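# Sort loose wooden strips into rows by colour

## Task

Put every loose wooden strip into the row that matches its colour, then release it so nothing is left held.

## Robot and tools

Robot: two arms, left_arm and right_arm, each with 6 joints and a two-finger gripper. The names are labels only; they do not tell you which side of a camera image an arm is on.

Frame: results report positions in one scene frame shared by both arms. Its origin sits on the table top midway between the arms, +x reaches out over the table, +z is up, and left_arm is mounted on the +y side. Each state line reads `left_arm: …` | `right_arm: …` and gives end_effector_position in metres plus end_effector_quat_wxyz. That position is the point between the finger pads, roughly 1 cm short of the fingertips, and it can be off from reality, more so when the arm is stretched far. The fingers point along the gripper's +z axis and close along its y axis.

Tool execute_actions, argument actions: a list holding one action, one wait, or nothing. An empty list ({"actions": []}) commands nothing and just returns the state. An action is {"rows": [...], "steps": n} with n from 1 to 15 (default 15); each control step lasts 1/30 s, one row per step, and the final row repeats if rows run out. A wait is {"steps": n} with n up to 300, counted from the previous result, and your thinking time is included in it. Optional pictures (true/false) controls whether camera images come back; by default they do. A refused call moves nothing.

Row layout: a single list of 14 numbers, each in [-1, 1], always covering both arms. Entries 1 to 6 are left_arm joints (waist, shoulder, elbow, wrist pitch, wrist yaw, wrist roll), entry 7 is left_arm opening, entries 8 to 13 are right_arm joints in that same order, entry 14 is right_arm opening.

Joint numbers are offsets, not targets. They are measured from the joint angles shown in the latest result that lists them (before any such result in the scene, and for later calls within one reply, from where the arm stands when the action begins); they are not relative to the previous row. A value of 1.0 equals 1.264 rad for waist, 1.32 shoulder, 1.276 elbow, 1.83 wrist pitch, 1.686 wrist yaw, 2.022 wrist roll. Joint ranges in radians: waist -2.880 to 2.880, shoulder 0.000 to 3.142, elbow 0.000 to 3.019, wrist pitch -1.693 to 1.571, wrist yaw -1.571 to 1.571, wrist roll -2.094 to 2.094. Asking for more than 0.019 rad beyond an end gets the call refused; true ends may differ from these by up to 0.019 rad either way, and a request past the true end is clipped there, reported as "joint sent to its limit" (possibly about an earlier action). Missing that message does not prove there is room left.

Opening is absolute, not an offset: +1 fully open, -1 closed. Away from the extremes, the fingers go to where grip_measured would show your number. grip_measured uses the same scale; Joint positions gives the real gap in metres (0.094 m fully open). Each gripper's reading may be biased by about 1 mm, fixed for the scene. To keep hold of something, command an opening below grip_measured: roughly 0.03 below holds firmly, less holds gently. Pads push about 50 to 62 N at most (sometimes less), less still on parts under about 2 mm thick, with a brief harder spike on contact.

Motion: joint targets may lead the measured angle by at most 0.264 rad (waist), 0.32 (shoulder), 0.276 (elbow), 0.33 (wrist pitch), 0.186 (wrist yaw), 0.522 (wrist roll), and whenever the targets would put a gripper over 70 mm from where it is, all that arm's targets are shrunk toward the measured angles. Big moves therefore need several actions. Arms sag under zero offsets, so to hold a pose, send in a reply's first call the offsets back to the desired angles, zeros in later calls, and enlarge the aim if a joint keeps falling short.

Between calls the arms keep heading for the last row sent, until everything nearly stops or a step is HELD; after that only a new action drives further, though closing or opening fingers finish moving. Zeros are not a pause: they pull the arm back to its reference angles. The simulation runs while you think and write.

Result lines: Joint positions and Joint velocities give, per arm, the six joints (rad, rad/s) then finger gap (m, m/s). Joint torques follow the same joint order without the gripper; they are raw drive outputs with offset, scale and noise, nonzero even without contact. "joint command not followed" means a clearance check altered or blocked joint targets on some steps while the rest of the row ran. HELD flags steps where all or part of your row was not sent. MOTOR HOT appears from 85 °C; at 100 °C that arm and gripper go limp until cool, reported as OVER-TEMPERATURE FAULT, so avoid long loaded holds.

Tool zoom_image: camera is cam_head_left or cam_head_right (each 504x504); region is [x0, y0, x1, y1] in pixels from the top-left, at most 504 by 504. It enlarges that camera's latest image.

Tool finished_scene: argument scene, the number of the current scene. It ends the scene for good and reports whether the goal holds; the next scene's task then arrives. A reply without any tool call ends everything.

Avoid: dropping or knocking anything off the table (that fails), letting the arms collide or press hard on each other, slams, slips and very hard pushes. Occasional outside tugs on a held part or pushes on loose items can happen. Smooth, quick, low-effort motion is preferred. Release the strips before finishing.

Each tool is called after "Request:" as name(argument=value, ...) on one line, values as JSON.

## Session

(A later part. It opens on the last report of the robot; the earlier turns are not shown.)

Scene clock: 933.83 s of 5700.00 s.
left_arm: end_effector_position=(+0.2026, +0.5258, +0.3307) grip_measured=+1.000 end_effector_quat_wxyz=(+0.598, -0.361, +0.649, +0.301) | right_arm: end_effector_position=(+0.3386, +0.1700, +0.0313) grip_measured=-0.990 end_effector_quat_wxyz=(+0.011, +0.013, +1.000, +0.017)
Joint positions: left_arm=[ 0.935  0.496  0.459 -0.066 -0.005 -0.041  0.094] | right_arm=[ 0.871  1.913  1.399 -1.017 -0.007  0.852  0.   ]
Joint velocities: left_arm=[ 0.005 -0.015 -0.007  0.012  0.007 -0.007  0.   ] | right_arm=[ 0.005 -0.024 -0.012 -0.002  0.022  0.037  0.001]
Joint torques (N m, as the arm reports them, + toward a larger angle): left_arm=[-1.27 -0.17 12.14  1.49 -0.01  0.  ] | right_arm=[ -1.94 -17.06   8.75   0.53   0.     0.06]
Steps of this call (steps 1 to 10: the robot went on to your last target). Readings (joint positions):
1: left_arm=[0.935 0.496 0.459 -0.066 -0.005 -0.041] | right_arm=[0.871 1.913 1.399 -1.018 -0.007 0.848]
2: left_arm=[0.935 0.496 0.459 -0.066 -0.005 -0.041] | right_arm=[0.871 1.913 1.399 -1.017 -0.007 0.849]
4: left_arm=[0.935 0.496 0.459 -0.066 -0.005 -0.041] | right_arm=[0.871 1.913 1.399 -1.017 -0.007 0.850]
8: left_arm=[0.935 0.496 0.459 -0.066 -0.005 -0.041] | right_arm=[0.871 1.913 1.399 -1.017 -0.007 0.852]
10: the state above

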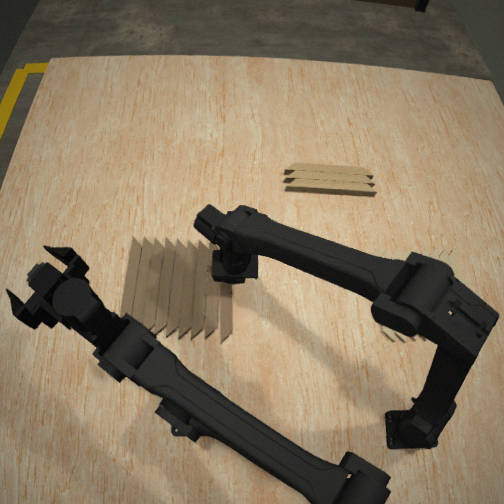

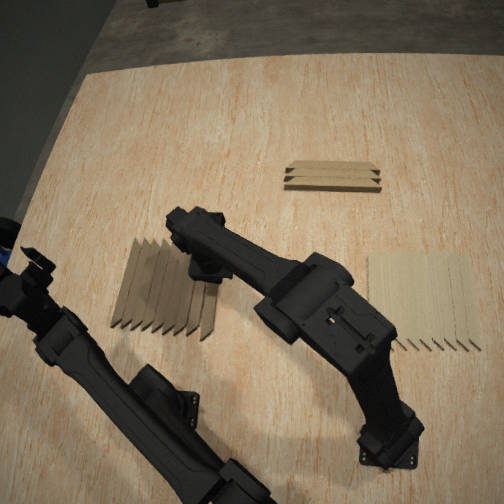

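Request:
execute_actions(actions=[{"rows": [[0,0,0,0,0,0,1, 0.014,0,0,0.025,0,0,-1]], "steps": 15}])

Request:
zoom_image(camera="cam_head_left", region=[110, 210, 270, 350])

Request:
zoom_image(camera="cam_head_right", region=[100, 210, 260, 350])

Scene clock: 946.87 s of 5700.00 s.
left_arm: end_effector_position=(+0.2026, +0.5258, +0.3307) grip_measured=+1.000 end_effector_quat_wxyz=(+0.598, -0.361, +0.649, +0.301) | right_arm: end_effector_position=(+0.3399, +0.1761, +0.0316) grip_measured=-0.990 end_effector_quat_wxyz=(+0.019, +0.011, +0.999, +0.025)
Joint positions: left_arm=[ 0.935  0.496  0.459 -0.066 -0.005 -0.041  0.094] | right_arm=[ 0.877  1.913  1.399 -0.995 -0.006  0.853  0.   ]
Joint velocities: left_arm=[-0.005 -0.015 -0.007 -0.012  0.007  0.11   0.   ] | right_arm=[-0.005 -0.005  0.002 -0.007  0.022 -0.007  0.   ]
Joint torques (N m, as the arm reports them, + toward a larger angle): left_arm=[-1.24 -0.27 12.13  1.51 -0.01  0.01] | right_arm=[ -1.12 -17.49   8.88   0.66  -0.03  -0.01]
Steps of this call (steps 1 to 15: the robot went on to your last target; steps 16 to 90: nothing new was sent; then 9.53 s passed at rest; steps 91 to 105: all 15 steps of this action). Readings (joint positions):
91: left_arm=[0.935 0.496 0.459 -0.066 -0.005 -0.041] | right_arm=[0.871 1.913 1.399 -1.013 -0.007 0.853]
92: left_arm=[0.935 0.496 0.459 -0.066 -0.005 -0.041] | right_arm=[0.872 1.913 1.399 -1.006 -0.007 0.853]
94: left_arm=[0.935 0.496 0.459 -0.066 -0.005 -0.041] | right_arm=[0.874 1.913 1.399 -0.997 -0.007 0.853]
98: left_arm=[0.935 0.496 0.459 -0.066 -0.005 -0.041] | right_arm=[0.877 1.913 1.399 -0.995 -0.006 0.853]
105: the state above

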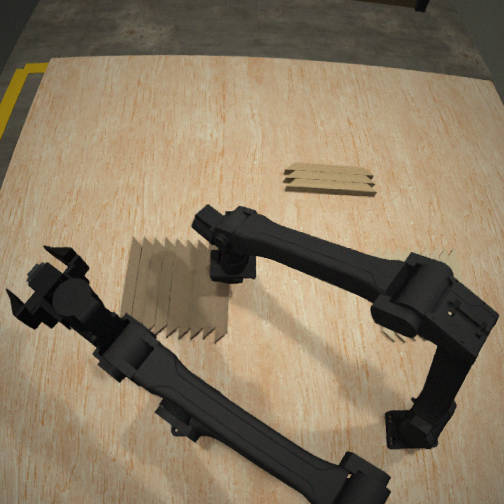

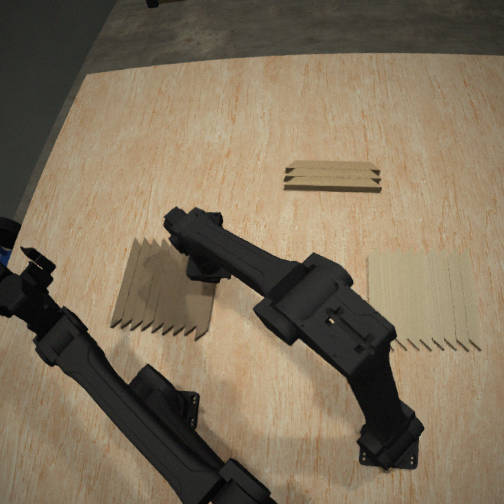

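Region (110, 210, 270, 350) of cam_head_left's 504x504 image, scaled by 3.150, with more detail than that image has; it fills the top 441 rows of this view, and the rest is white.

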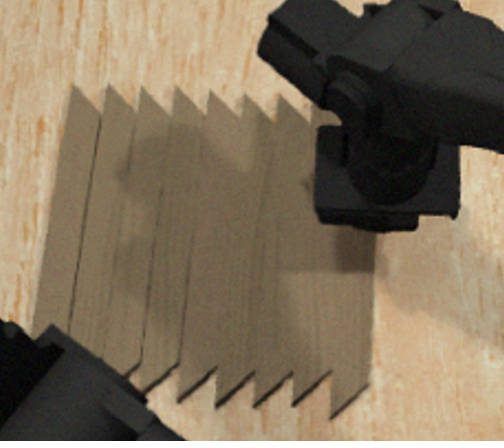

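Region (100, 210, 260, 350) of cam_head_right's 504x504 image, scaled by 3.150, with more detail than that image has; it fills the top 441 rows of this view, and the rest is white.

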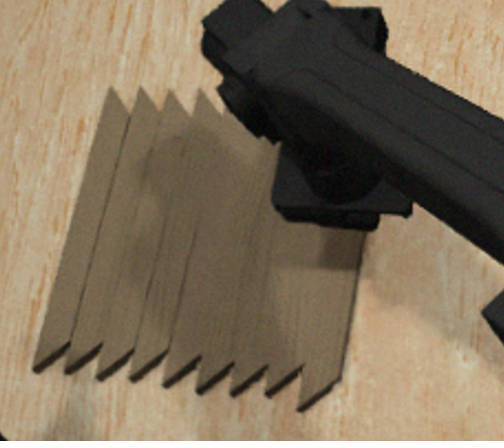

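Request:
execute_actions(actions=[{"rows": [[0,0,0,0,0,0,1, -0.01,0,0,-0.03,0,0,-1],[0,0,0,0,0,0,1, -0.01,0,0,-0.03,0,0,-1],[0,0,0,0,0,0,1, -0.01,-0.05,0,-0.03,0,0,-1],[0,0,0,0,0,0,1, -0.01,-0.1,0,-0.03,0,0,-1],[0,0,0,0,0,0,1, -0.01,-0.186,0,-0.03,0,0,-1],[0,0,0,0,0,0,1, -0.01,-0.186,0,-0.03,0,0,-1],[0,0,0,0,0,0,1, -0.01,-0.186,0,-0.03,0,0,-1],[0,0,0,0,0,0,1, -0.01,-0.186,0,-0.03,0,0,-1],[0,0,0,0,0,0,1, -0.01,-0.186,-0.05,-0.03,0,0,-1],[0,0,0,0,0,0,1, 0.05,-0.186,-0.1,-0.03,0,0,-1],[0,0,0,0,0,0,1, 0.1,-0.186,-0.15,-0.02,0,0,-1],[0,0,0,0,0,0,1, 0.223,-0.186,-0.222,-0.02,0,0,-1]], "steps": 15}], pictures=false)

Request:
execute_actions(actions=[{"steps": 35}])

Request:
zoom_image(camera="cam_head_left", region=[150, 250, 290, 380])

Request:
zoom_image(camera="cam_head_right", region=[130, 250, 270, 380])

Scene clock: 1003.07 s of 5700.00 s.
left_arm: end_effector_position=(+0.2026, +0.5258, +0.3307) grip_measured=+1.000 end_effector_quat_wxyz=(+0.598, -0.361, +0.649, +0.301) | right_arm: end_effector_position=(+0.2589, +0.1657, +0.1257) grip_measured=-0.990 end_effector_quat_wxyz=(+0.053, -0.043, +0.995, +0.067)
Joint positions: left_arm=[ 0.935  0.496  0.459 -0.066 -0.005 -0.041  0.094] | right_arm=[ 0.983  1.608  1.237 -1.029 -0.002  0.853  0.   ]
Joint velocities: left_arm=[-0.005 -0.005  0.012 -0.002 -0.051 -0.007  0.   ] | right_arm=[ 0.982 -0.21  -0.515  0.002  0.051 -0.007 -0.   ]
Joint torques (N m, as the arm reports them, + toward a larger angle): left_arm=[-1.25 -0.16 12.13  1.51 -0.01  0.  ] | right_arm=[-0.46 -8.61  7.36  0.04 -0.06 -0.01]
Steps of this call (steps 1 to 15: the robot went on to your last target; steps 16 to 90: nothing new was sent; then 52.70 s passed at rest; steps 91 to 105: all 15 steps of this action). Readings (joint positions):
91: left_arm=[0.935 0.496 0.459 -0.066 -0.005 -0.041] | right_arm=[0.876 1.913 1.399 -1.002 -0.006 0.853]
92: left_arm=[0.935 0.496 0.459 -0.066 -0.005 -0.041] | right_arm=[0.876 1.913 1.399 -1.013 -0.006 0.853]
94: left_arm=[0.935 0.496 0.459 -0.066 -0.005 -0.041] | right_arm=[0.875 1.902 1.397 -1.027 -0.006 0.853]
98: left_arm=[0.935 0.496 0.459 -0.066 -0.005 -0.041] | right_arm=[0.874 1.820 1.390 -1.029 -0.006 0.853]
105: the state above

Scene clock: 1004.23 s of 5700.00 s.
left_arm: end_effector_position=(+0.2026, +0.5258, +0.3307) grip_measured=+1.000 end_effector_quat_wxyz=(+0.598, -0.361, +0.649, +0.301) | right_arm: end_effector_position=(+0.1593, +0.1626, +0.0480) grip_measured=-0.990 end_effector_quat_wxyz=(-0.010, -0.130, +0.991, -0.009)
Joint positions: left_arm=[ 0.935  0.496  0.459 -0.066 -0.005 -0.041  0.094] | right_arm=[ 1.158  1.682  1.114 -1.029 -0.007  0.853  0.   ]
Joint velocities: left_arm=[-0.005 -0.005 -0.017 -0.017 -0.081 -0.037  0.   ] | right_arm=[-0.005 -0.005 -0.007 -0.012  0.022 -0.051 -0.001]
Joint torques (N m, as the arm reports them, + toward a larger angle): left_arm=[-1.32 -0.16 12.11  1.52 -0.02  0.01] | right_arm=[ -2.4  -14.01   8.68  -0.36   0.07   0.  ]
Steps of this call (steps 1 to 30: the robot went on to your last target; steps 31 to 35: nothing new was sent). Readings (joint positions):
1: left_arm=[0.935 0.496 0.459 -0.066 -0.005 -0.041] | right_arm=[1.018 1.604 1.219 -1.029 -0.002 0.853]
2: left_arm=[0.935 0.496 0.459 -0.066 -0.005 -0.041] | right_arm=[1.054 1.605 1.201 -1.029 -0.002 0.853]
4: left_arm=[0.935 0.496 0.459 -0.066 -0.005 -0.041] | right_arm=[1.124 1.619 1.161 -1.029 -0.004 0.853]
8: left_arm=[0.935 0.496 0.459 -0.066 -0.005 -0.041] | right_arm=[1.197 1.670 1.118 -1.029 -0.008 0.853]
35: the state above
All arms were judged still, so your last target was given up. Only a new action makes them travel on or press farther. Fingers that are still opening or closing keep moving.

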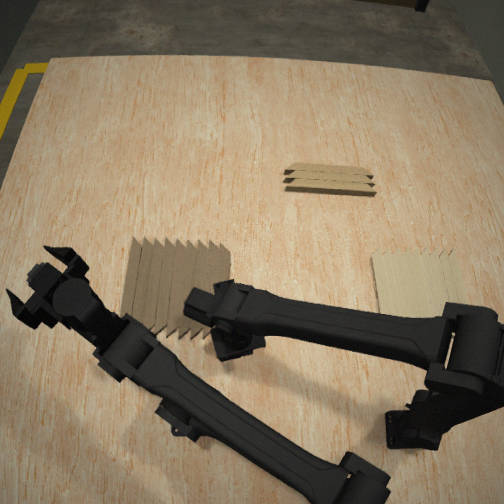

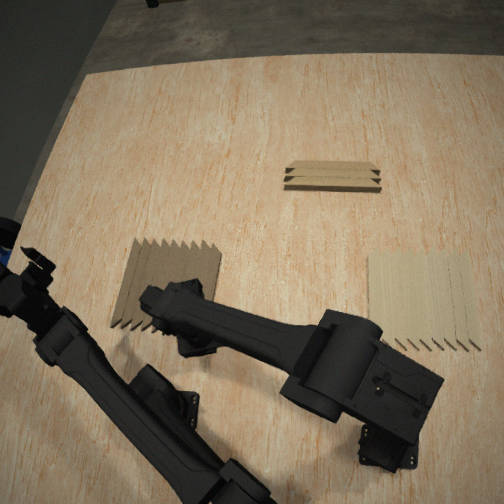

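Region (150, 250, 290, 380) of cam_head_left's 504x504 image, scaled by 3.600, with more detail than that image has; it fills the top 468 rows of this view, and the rest is white.

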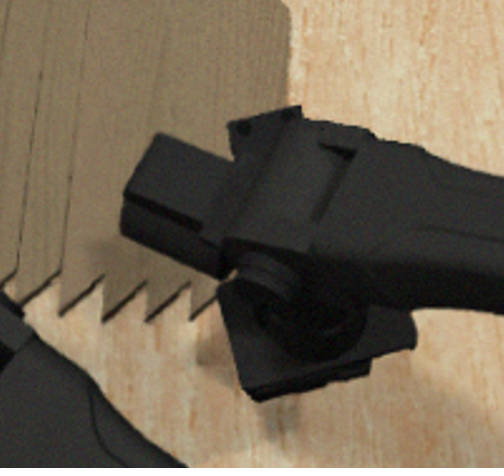

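Region (130, 250, 270, 380) of cam_head_right's 504x504 image, scaled by 3.600, with more detail than that image has; it fills the top 468 rows of this view, and the rest is white.

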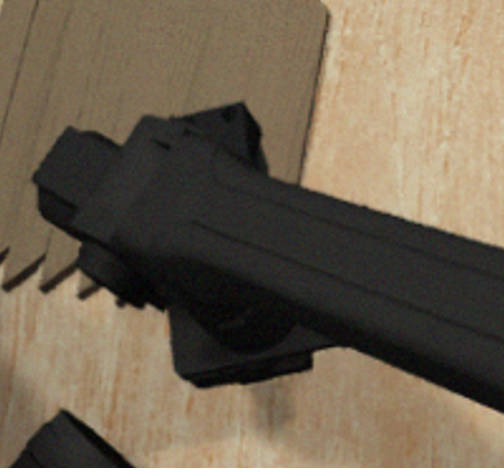

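Request:
execute_actions(actions=[{"rows": [[0,0,0,0,0,0,1, -0.039,0,0,0,0,0,-1],[0,0,0,0,0,0,1, -0.039,0,0,0,0,0,-1],[0,0,0,0,0,0,1, -0.039,0,0,0,0,0,-1],[0,0,0,0,0,0,1, -0.039,0,0,0,0,0,-1],[0,0,0,0,0,0,1, -0.039,0,0,0,0,0,-1],[0,0,0,0,0,0,1, -0.039,0,0,0,0,0,-1],[0,0,0,0,0,0,1, -0.039,0.029,0,0,0,0,-1]], "steps": 15}], pictures=false)

Request:
execute_actions(actions=[{"steps": 12}])

Request:
zoom_image(camera="cam_head_left", region=[110, 210, 270, 350])

Scene clock: 1028.43 s of 5700.00 s.
left_arm: end_effector_position=(+0.2026, +0.5258, +0.3307) grip_measured=+1.000 end_effector_quat_wxyz=(+0.598, -0.361, +0.649, +0.301) | right_arm: end_effector_position=(+0.1783, +0.1490, +0.0331) grip_measured=-0.990 end_effector_quat_wxyz=(-0.021, -0.104, +0.994, -0.023)
Joint positions: left_arm=[ 0.935  0.496  0.459 -0.066 -0.005 -0.041  0.094] | right_arm=[ 1.106  1.717  1.114 -1.029 -0.007  0.853  0.   ]
Joint velocities: left_arm=[-0.015 -0.005  0.022 -0.007  0.007 -0.051  0.   ] | right_arm=[ 0.005  0.024 -0.002 -0.007 -0.022  0.037 -0.   ]
Joint torques (N m, as the arm reports them, + toward a larger angle): left_arm=[-1.22 -0.22 12.12  1.5  -0.02  0.  ] | right_arm=[ -2.01 -12.86   8.14  -0.29   0.03   0.  ]
Steps of this call (steps 1 to 90: nothing new was sent; then 20.70 s passed at rest; steps 91 to 105: all 15 steps of this action). Readings (joint positions):
91: left_arm=[0.935 0.496 0.459 -0.066 -0.005 -0.041] | right_arm=[1.156 1.682 1.114 -1.029 -0.007 0.853]
92: left_arm=[0.935 0.496 0.459 -0.066 -0.005 -0.041] | right_arm=[1.151 1.682 1.114 -1.029 -0.007 0.853]
94: left_arm=[0.935 0.496 0.459 -0.066 -0.005 -0.041] | right_arm=[1.134 1.682 1.114 -1.029 -0.007 0.853]
98: left_arm=[0.935 0.496 0.459 -0.066 -0.005 -0.041] | right_arm=[1.108 1.687 1.114 -1.029 -0.007 0.853]
105: the state above

Scene clock: 1028.83 s of 5700.00 s.
left_arm: end_effector_position=(+0.2026, +0.5258, +0.3307) grip_measured=+1.000 end_effector_quat_wxyz=(+0.598, -0.361, +0.649, +0.301) | right_arm: end_effector_position=(+0.1783, +0.1490, +0.0328) grip_measured=-0.990 end_effector_quat_wxyz=(-0.021, -0.104, +0.994, -0.023)
Joint positions: left_arm=[ 0.935  0.496  0.459 -0.066 -0.005 -0.041  0.094] | right_arm=[ 1.106  1.718  1.114 -1.029 -0.007  0.853  0.   ]
Joint velocities: left_arm=[-0.005 -0.005 -0.007 -0.002 -0.022 -0.051  0.   ] | right_arm=[-0.015 -0.005  0.007 -0.012 -0.022 -0.007  0.001]
Joint torques (N m, as the arm reports them, + toward a larger angle): left_arm=[-1.21 -0.19 12.11  1.49 -0.02  0.  ] | right_arm=[ -1.75 -13.07   8.04  -0.31   0.03   0.  ]
Steps of this call (steps 1 to 12: the robot went on to your last target). Readings (joint positions):
1: left_arm=[0.935 0.496 0.459 -0.066 -0.005 -0.041] | right_arm=[1.106 1.718 1.114 -1.029 -0.007 0.853]
2: left_arm=[0.935 0.496 0.459 -0.066 -0.005 -0.041] | right_arm=[1.106 1.718 1.114 -1.029 -0.007 0.853]
4: left_arm=[0.935 0.496 0.459 -0.066 -0.005 -0.041] | right_arm=[1.106 1.718 1.114 -1.029 -0.007 0.853]
8: left_arm=[0.935 0.496 0.459 -0.066 -0.005 -0.041] | right_arm=[1.106 1.718 1.114 -1.029 -0.007 0.853]
12: the state above

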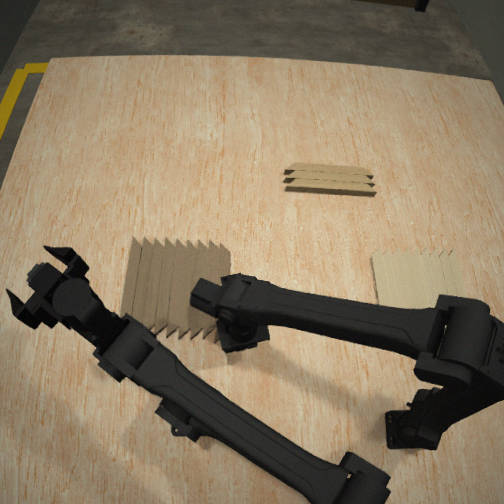

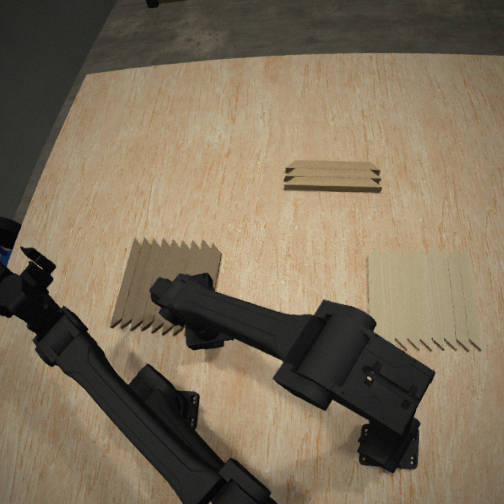

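Region (110, 210, 270, 350) of cam_head_left's 504x504 image, scaled by 3.150, with more detail than that image has; it fills the top 441 rows of this view, and the rest is white.

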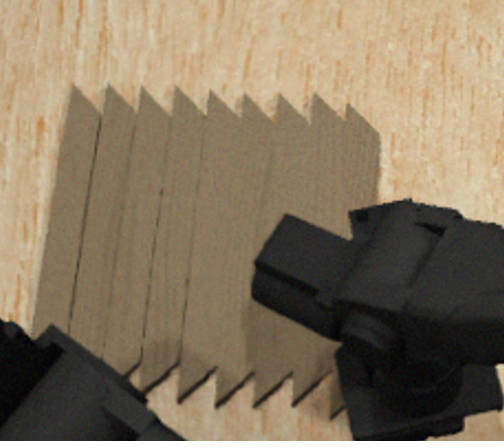

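Request:
execute_actions(actions=[{"rows": [[0,0,0,0,0,0,1, 0,0.018,0,0,0,0,-1]], "steps": 12}], pictures=false)

Request:
execute_actions(actions=[{"rows": [[0,0,0,0,0,0,1, 0,0,0,0.02,0,0,-1],[0,0,0,0,0,0,1, 0,0,0,0.03,0,0,-1],[0,0,0,0,0,0,1, 0,0,0,0.04,0,0,-1],[0,0,0,0,0,0,1, 0,0,0,0.05,0,0,-1],[0,0,0,0,0,0,1, 0,0,0,0.06,0,0,-1],[0,0,0,0,0,0,1, 0,0,0,0.07,0,0,-1],[0,0,0,0,0,0,1, 0,0,0,0.08,0,0,-1],[0,0,0,0,0,0,1, 0,0,0,0.085,0,0,-1]], "steps": 15}])

Request:
zoom_image(camera="cam_head_left", region=[110, 210, 270, 350])

Scene clock: 1052.83 s of 5700.00 s.
left_arm: end_effector_position=(+0.2026, +0.5258, +0.3307) grip_measured=+1.000 end_effector_quat_wxyz=(+0.598, -0.361, +0.649, +0.301) | right_arm: end_effector_position=(+0.1775, +0.1476, +0.0261) grip_measured=-0.990 end_effector_quat_wxyz=(-0.025, -0.104, +0.994, -0.030)
Joint positions: left_arm=[ 0.935  0.496  0.459 -0.066 -0.005 -0.041  0.094] | right_arm=[ 1.106  1.734  1.114 -1.029 -0.007  0.853  0.   ]
Joint velocities: left_arm=[-0.005 -0.005 -0.002  0.007 -0.007  0.007  0.   ] | right_arm=[-0.005 -0.005 -0.007 -0.007  0.007 -0.037 -0.   ]
Joint torques (N m, as the arm reports them, + toward a larger angle): left_arm=[-1.23 -0.2  12.11  1.5  -0.01  0.  ] | right_arm=[ -2.09 -12.44   8.02  -0.32   0.01   0.01]
Steps of this call (steps 1 to 15: the robot went on to your last target; steps 16 to 90: nothing new was sent; then 20.60 s passed at rest; steps 91 to 102: all 12 steps of this action). Readings (joint positions):
91: left_arm=[0.935 0.496 0.459 -0.066 -0.005 -0.041] | right_arm=[1.106 1.719 1.114 -1.029 -0.007 0.853]
92: left_arm=[0.935 0.496 0.459 -0.066 -0.005 -0.041] | right_arm=[1.106 1.720 1.114 -1.029 -0.007 0.853]
94: left_arm=[0.935 0.496 0.459 -0.066 -0.005 -0.041] | right_arm=[1.106 1.725 1.114 -1.029 -0.007 0.853]
98: left_arm=[0.935 0.496 0.459 -0.066 -0.005 -0.041] | right_arm=[1.106 1.733 1.114 -1.029 -0.007 0.853]
102: the state above

Scene clock: 1053.33 s of 5700.00 s.
left_arm: end_effector_position=(+0.2026, +0.5258, +0.3307) grip_measured=+1.000 end_effector_quat_wxyz=(+0.598, -0.361, +0.649, +0.301) | right_arm: end_effector_position=(+0.1939, +0.1768, +0.0257) grip_measured=-0.990 end_effector_quat_wxyz=(+0.014, -0.104, +0.994, +0.026)
Joint positions: left_arm=[ 0.935  0.496  0.459 -0.066 -0.005 -0.041  0.094] | right_arm=[ 1.106  1.734  1.114 -0.892 -0.007  0.853  0.   ]
Joint velocities: left_arm=[-0.005  0.005  0.007 -0.002 -0.037 -0.022  0.   ] | right_arm=[-0.005 -0.015 -0.007  0.017 -0.022  0.007 -0.   ]
Joint torques (N m, as the arm reports them, + toward a larger angle): left_arm=[-1.26 -0.06 12.1   1.5  -0.01  0.  ] | right_arm=[ -2.14 -13.4    8.28   0.52   0.01  -0.01]
Steps of this call (steps 1 to 15: all 15 steps of this action). Readings (joint positions):
1: left_arm=[0.935 0.496 0.459 -0.066 -0.005 -0.041] | right_arm=[1.106 1.734 1.114 -1.025 -0.007 0.853]
2: left_arm=[0.935 0.496 0.459 -0.066 -0.005 -0.041] | right_arm=[1.106 1.734 1.114 -1.017 -0.007 0.853]
4: left_arm=[0.935 0.496 0.459 -0.066 -0.005 -0.041] | right_arm=[1.106 1.734 1.114 -0.988 -0.007 0.853]
8: left_arm=[0.935 0.496 0.459 -0.066 -0.005 -0.041] | right_arm=[1.106 1.734 1.114 -0.918 -0.007 0.853]
15: the state above

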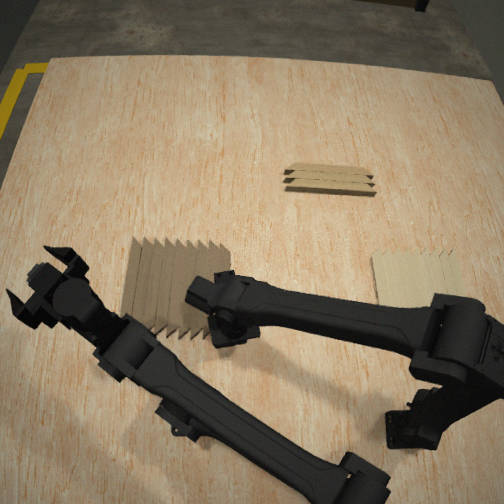

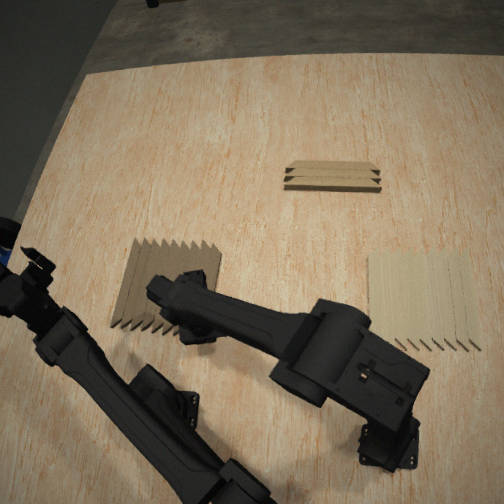

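Region (110, 210, 270, 350) of cam_head_left's 504x504 image, scaled by 3.150, with more detail than that image has; it fills the top 441 rows of this view, and the rest is white.

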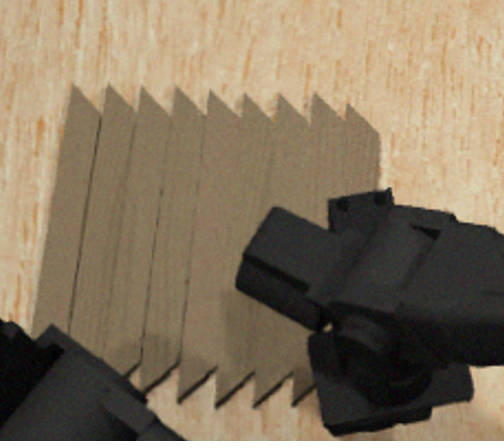

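Request:
execute_actions(actions=[{"rows": [[0,0,0,0,0,0,1, 0,0,0,0.02,0,0,-1],[0,0,0,0,0,0,1, 0,0,0,0.025,0,0,-1],[0,0,0,0,0,0,1, 0,0,0,0.031,0,0,-1]], "steps": 15}])

Request:
zoom_image(camera="cam_head_left", region=[110, 210, 270, 350])

Scene clock: 1061.80 s of 5700.00 s.
left_arm: end_effector_position=(+0.2026, +0.5258, +0.3307) grip_measured=+1.000 end_effector_quat_wxyz=(+0.598, -0.361, +0.649, +0.301) | right_arm: end_effector_position=(+0.1983, +0.1848, +0.0264) grip_measured=-0.990 end_effector_quat_wxyz=(+0.025, -0.104, +0.993, +0.041)
Joint positions: left_arm=[ 0.935  0.496  0.459 -0.066 -0.005 -0.041  0.094] | right_arm=[ 1.106  1.734  1.114 -0.855 -0.007  0.853  0.   ]
Joint velocities: left_arm=[ 0.015 -0.005  0.012  0.007 -0.007 -0.066  0.   ] | right_arm=[-0.005 -0.005  0.012  0.017 -0.022  0.007  0.   ]
Joint torques (N m, as the arm reports them, + toward a larger angle): left_arm=[-1.23 -0.2  12.1   1.5  -0.01  0.  ] | right_arm=[ -2.08 -13.61   8.4    0.6    0.01  -0.01]
Steps of this call (steps 1 to 15: the robot went on to your last target; steps 16 to 90: nothing new was sent; then 4.97 s passed at rest; steps 91 to 105: all 15 steps of this action). Readings (joint positions):
91: left_arm=[0.935 0.496 0.459 -0.066 -0.005 -0.041] | right_arm=[1.106 1.734 1.114 -0.889 -0.007 0.853]
92: left_arm=[0.935 0.496 0.459 -0.066 -0.005 -0.041] | right_arm=[1.106 1.734 1.114 -0.882 -0.007 0.853]
94: left_arm=[0.935 0.496 0.459 -0.066 -0.005 -0.041] | right_arm=[1.106 1.734 1.114 -0.866 -0.007 0.853]
98: left_arm=[0.935 0.496 0.459 -0.066 -0.005 -0.041] | right_arm=[1.106 1.734 1.114 -0.855 -0.007 0.853]
105: the state above

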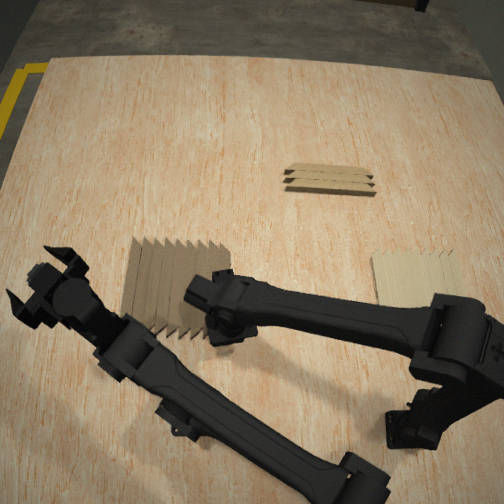

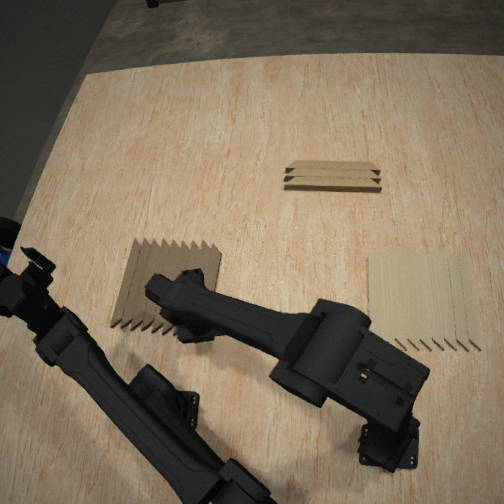

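Region (110, 210, 270, 350) of cam_head_left's 504x504 image, scaled by 3.150, with more detail than that image has; it fills the top 441 rows of this view, and the rest is white.

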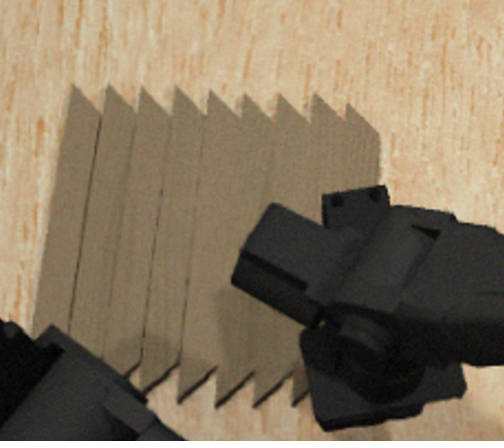

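Request:
execute_actions(actions=[{"rows": [[0,0,0,0,0,0,1, -0.012,0,0,0.028,0,0,-1]], "steps": 15}])

Request:
zoom_image(camera="cam_head_left", region=[110, 210, 270, 350])

Scene clock: 1072.47 s of 5700.00 s.
left_arm: end_effector_position=(+0.2026, +0.5258, +0.3307) grip_measured=+1.000 end_effector_quat_wxyz=(+0.598, -0.361, +0.649, +0.301) | right_arm: end_effector_position=(+0.2042, +0.1888, +0.0271) grip_measured=-0.990 end_effector_quat_wxyz=(+0.032, -0.101, +0.993, +0.052)
Joint positions: left_arm=[ 0.935  0.496  0.459 -0.066 -0.005 -0.041  0.094] | right_arm=[ 1.099  1.734  1.114 -0.829 -0.007  0.853  0.   ]
Joint velocities: left_arm=[-0.015  0.015 -0.012 -0.002  0.051  0.066  0.   ] | right_arm=[-0.015  0.005 -0.007 -0.007 -0.022  0.007 -0.   ]
Joint torques (N m, as the arm reports them, + toward a larger angle): left_arm=[-1.3  -0.22 12.11  1.51 -0.01  0.  ] | right_arm=[ -2.84 -13.43   8.43   0.83   0.01  -0.01]
Steps of this call (steps 1 to 15: the robot went on to your last target; steps 16 to 90: nothing new was sent; then 7.17 s passed at rest; steps 91 to 105: all 15 steps of this action). Readings (joint positions):
91: left_arm=[0.935 0.496 0.459 -0.066 -0.005 -0.041] | right_arm=[1.106 1.734 1.114 -0.849 -0.007 0.853]
92: left_arm=[0.935 0.496 0.459 -0.066 -0.005 -0.041] | right_arm=[1.105 1.734 1.114 -0.842 -0.007 0.853]
94: left_arm=[0.935 0.496 0.459 -0.066 -0.005 -0.041] | right_arm=[1.103 1.734 1.114 -0.832 -0.007 0.853]
98: left_arm=[0.935 0.496 0.459 -0.066 -0.005 -0.041] | right_arm=[1.100 1.734 1.114 -0.829 -0.007 0.853]
105: the state above

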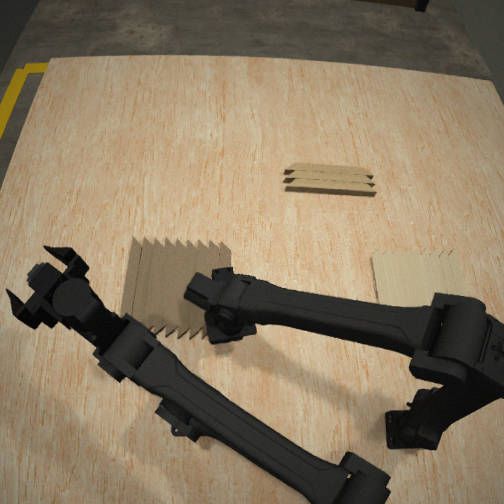

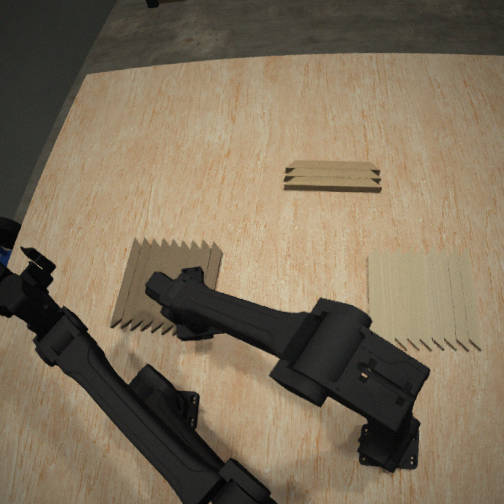

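Region (110, 210, 270, 350) of cam_head_left's 504x504 image, scaled by 3.150, with more detail than that image has; it fills the top 441 rows of this view, and the rest is white.

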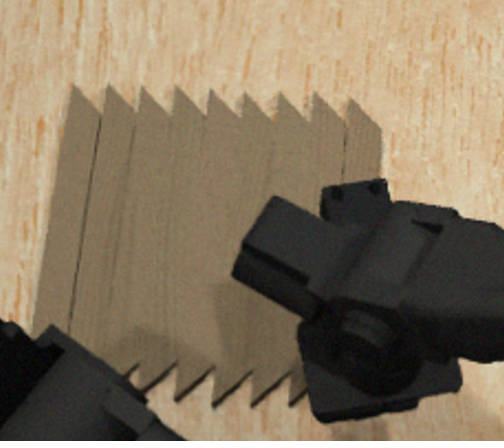

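Request:
execute_actions(actions=[{"rows": [[0,0,0,0,0,0,1, 0,0,0,-0.06,0,0,-1],[0,0,0,0,0,0,1, 0,0,0,-0.06,0,0,-1],[0,0,0,0,0,0,1, 0,0,0,-0.06,0,0,-1],[0,0,0,0,0,0,1, 0,0,0,-0.06,0,0,-1],[0,0,0,0,0,0,1, 0,0,0,-0.06,0,0,-1],[0,0,0,0,0,0,1, 0,-0.1,0,-0.06,0,0,-1],[0,0,0,0,0,0,1, 0,-0.1,0,-0.06,0,0,-1],[0,0,0,0,0,0,1, 0,-0.1,0,-0.06,0,0,-1],[0,0,0,0,0,0,1, 0,-0.1,0,-0.06,0,0,-1],[0,0,0,0,0,0,1, 0,-0.1,0,-0.06,0,0,-1],[0,0,0,0,0,0,1, -0.3,-0.15,0,-0.06,0,0,-1]], "steps": 15}], pictures=false)

Request:
execute_actions(actions=[{"steps": 25}])

Request:
zoom_image(camera="cam_head_right", region=[100, 210, 260, 350])

Scene clock: 1097.83 s of 5700.00 s.
left_arm: end_effector_position=(+0.2026, +0.5258, +0.3307) grip_measured=+1.000 end_effector_quat_wxyz=(+0.598, -0.361, +0.649, +0.301) | right_arm: end_effector_position=(+0.2498, +0.1416, +0.1023) grip_measured=-0.990 end_effector_quat_wxyz=(+0.057, -0.034, +0.995, +0.080)
Joint positions: left_arm=[ 0.935  0.496  0.459 -0.066 -0.005 -0.041  0.094] | right_arm=[ 0.965  1.559  1.108 -0.924 -0.013  0.853  0.   ]
Joint velocities: left_arm=[-0.005  0.015  0.002  0.007 -0.007  0.007  0.   ] | right_arm=[-1.324 -0.317  0.002 -0.012 -0.007  0.022  0.   ]
Joint torques (N m, as the arm reports them, + toward a larger angle): left_arm=[-1.28 -0.2  12.12  1.51 -0.01  0.01] | right_arm=[ -4.52 -10.29   9.82  -0.09   0.15  -0.02]
Steps of this call (steps 1 to 15: the robot went on to your last target; steps 16 to 90: nothing new was sent; then 21.87 s passed at rest; steps 91 to 105: all 15 steps of this action). Readings (joint positions):
91: left_arm=[0.935 0.496 0.459 -0.066 -0.005 -0.041] | right_arm=[1.099 1.734 1.114 -0.846 -0.007 0.853]
92: left_arm=[0.935 0.496 0.459 -0.066 -0.005 -0.041] | right_arm=[1.099 1.734 1.114 -0.872 -0.007 0.853]
94: left_arm=[0.935 0.496 0.459 -0.066 -0.005 -0.041] | right_arm=[1.099 1.734 1.114 -0.908 -0.007 0.853]
98: left_arm=[0.935 0.496 0.459 -0.066 -0.005 -0.041] | right_arm=[1.099 1.694 1.108 -0.923 -0.007 0.853]
105: the state above

Scene clock: 1098.67 s of 5700.00 s.
left_arm: end_effector_position=(+0.2026, +0.5258, +0.3307) grip_measured=+1.000 end_effector_quat_wxyz=(+0.598, -0.361, +0.649, +0.301) | right_arm: end_effector_position=(+0.3328, +0.0620, +0.1110) grip_measured=-0.990 end_effector_quat_wxyz=(+0.075, +0.085, +0.991, +0.077)
Joint positions: left_arm=[ 0.935  0.496  0.459 -0.066 -0.005 -0.041  0.094] | right_arm=[ 0.726  1.54   1.108 -0.924 -0.007  0.853  0.   ]
Joint velocities: left_arm=[-0.015 -0.015 -0.017  0.002 -0.022  0.007  0.   ] | right_arm=[-0.015 -0.005 -0.002 -0.012 -0.051  0.007 -0.   ]
Joint torques (N m, as the arm reports them, + toward a larger angle): left_arm=[-1.33 -0.13 12.12  1.5  -0.01  0.01] | right_arm=[ -2.38 -11.74  10.07  -0.33  -0.02  -0.02]
Steps of this call (steps 1 to 25: the robot went on to your last target). Readings (joint positions):
1: left_arm=[0.935 0.496 0.459 -0.066 -0.005 -0.041] | right_arm=[0.918 1.550 1.108 -0.924 -0.013 0.853]
2: left_arm=[0.935 0.496 0.459 -0.066 -0.005 -0.041] | right_arm=[0.868 1.543 1.108 -0.924 -0.012 0.853]
4: left_arm=[0.935 0.496 0.459 -0.066 -0.005 -0.041] | right_arm=[0.766 1.540 1.108 -0.924 -0.009 0.853]
8: left_arm=[0.935 0.496 0.459 -0.066 -0.005 -0.041] | right_arm=[0.663 1.540 1.108 -0.924 -0.003 0.853]
25: the state above

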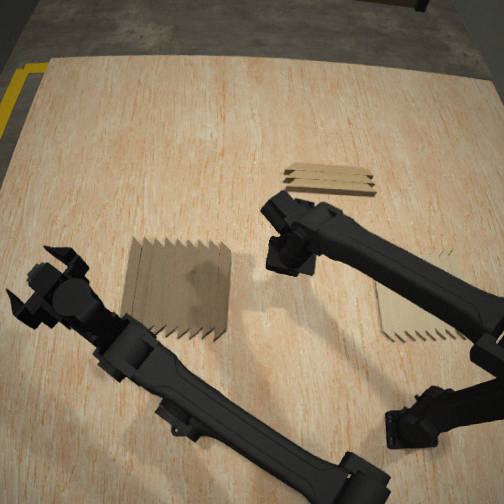

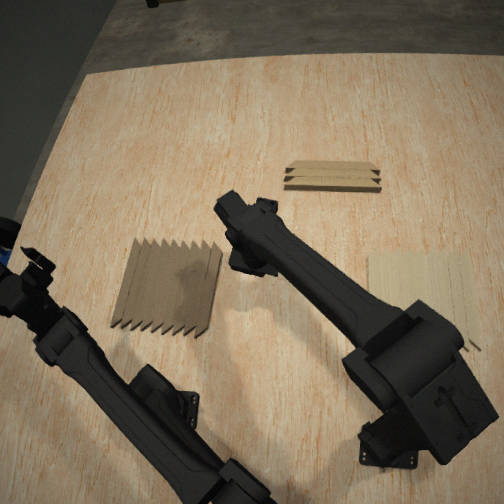

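Region (100, 210, 260, 350) of cam_head_right's 504x504 image, scaled by 3.150, with more detail than that image has; it fills the top 441 rows of this view, and the rest is white.

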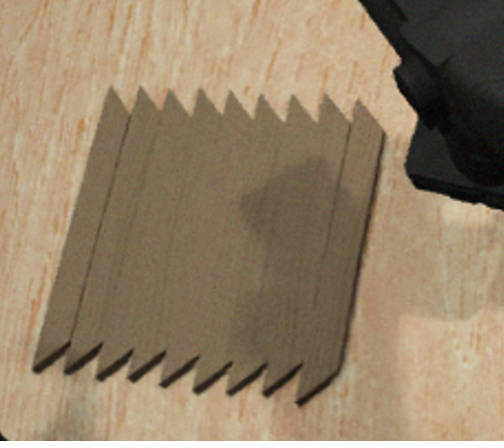

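Both strips are now flush and aligned in their rows.

Request:
finished_scene(scene=1)

The scene is finished: the task was done.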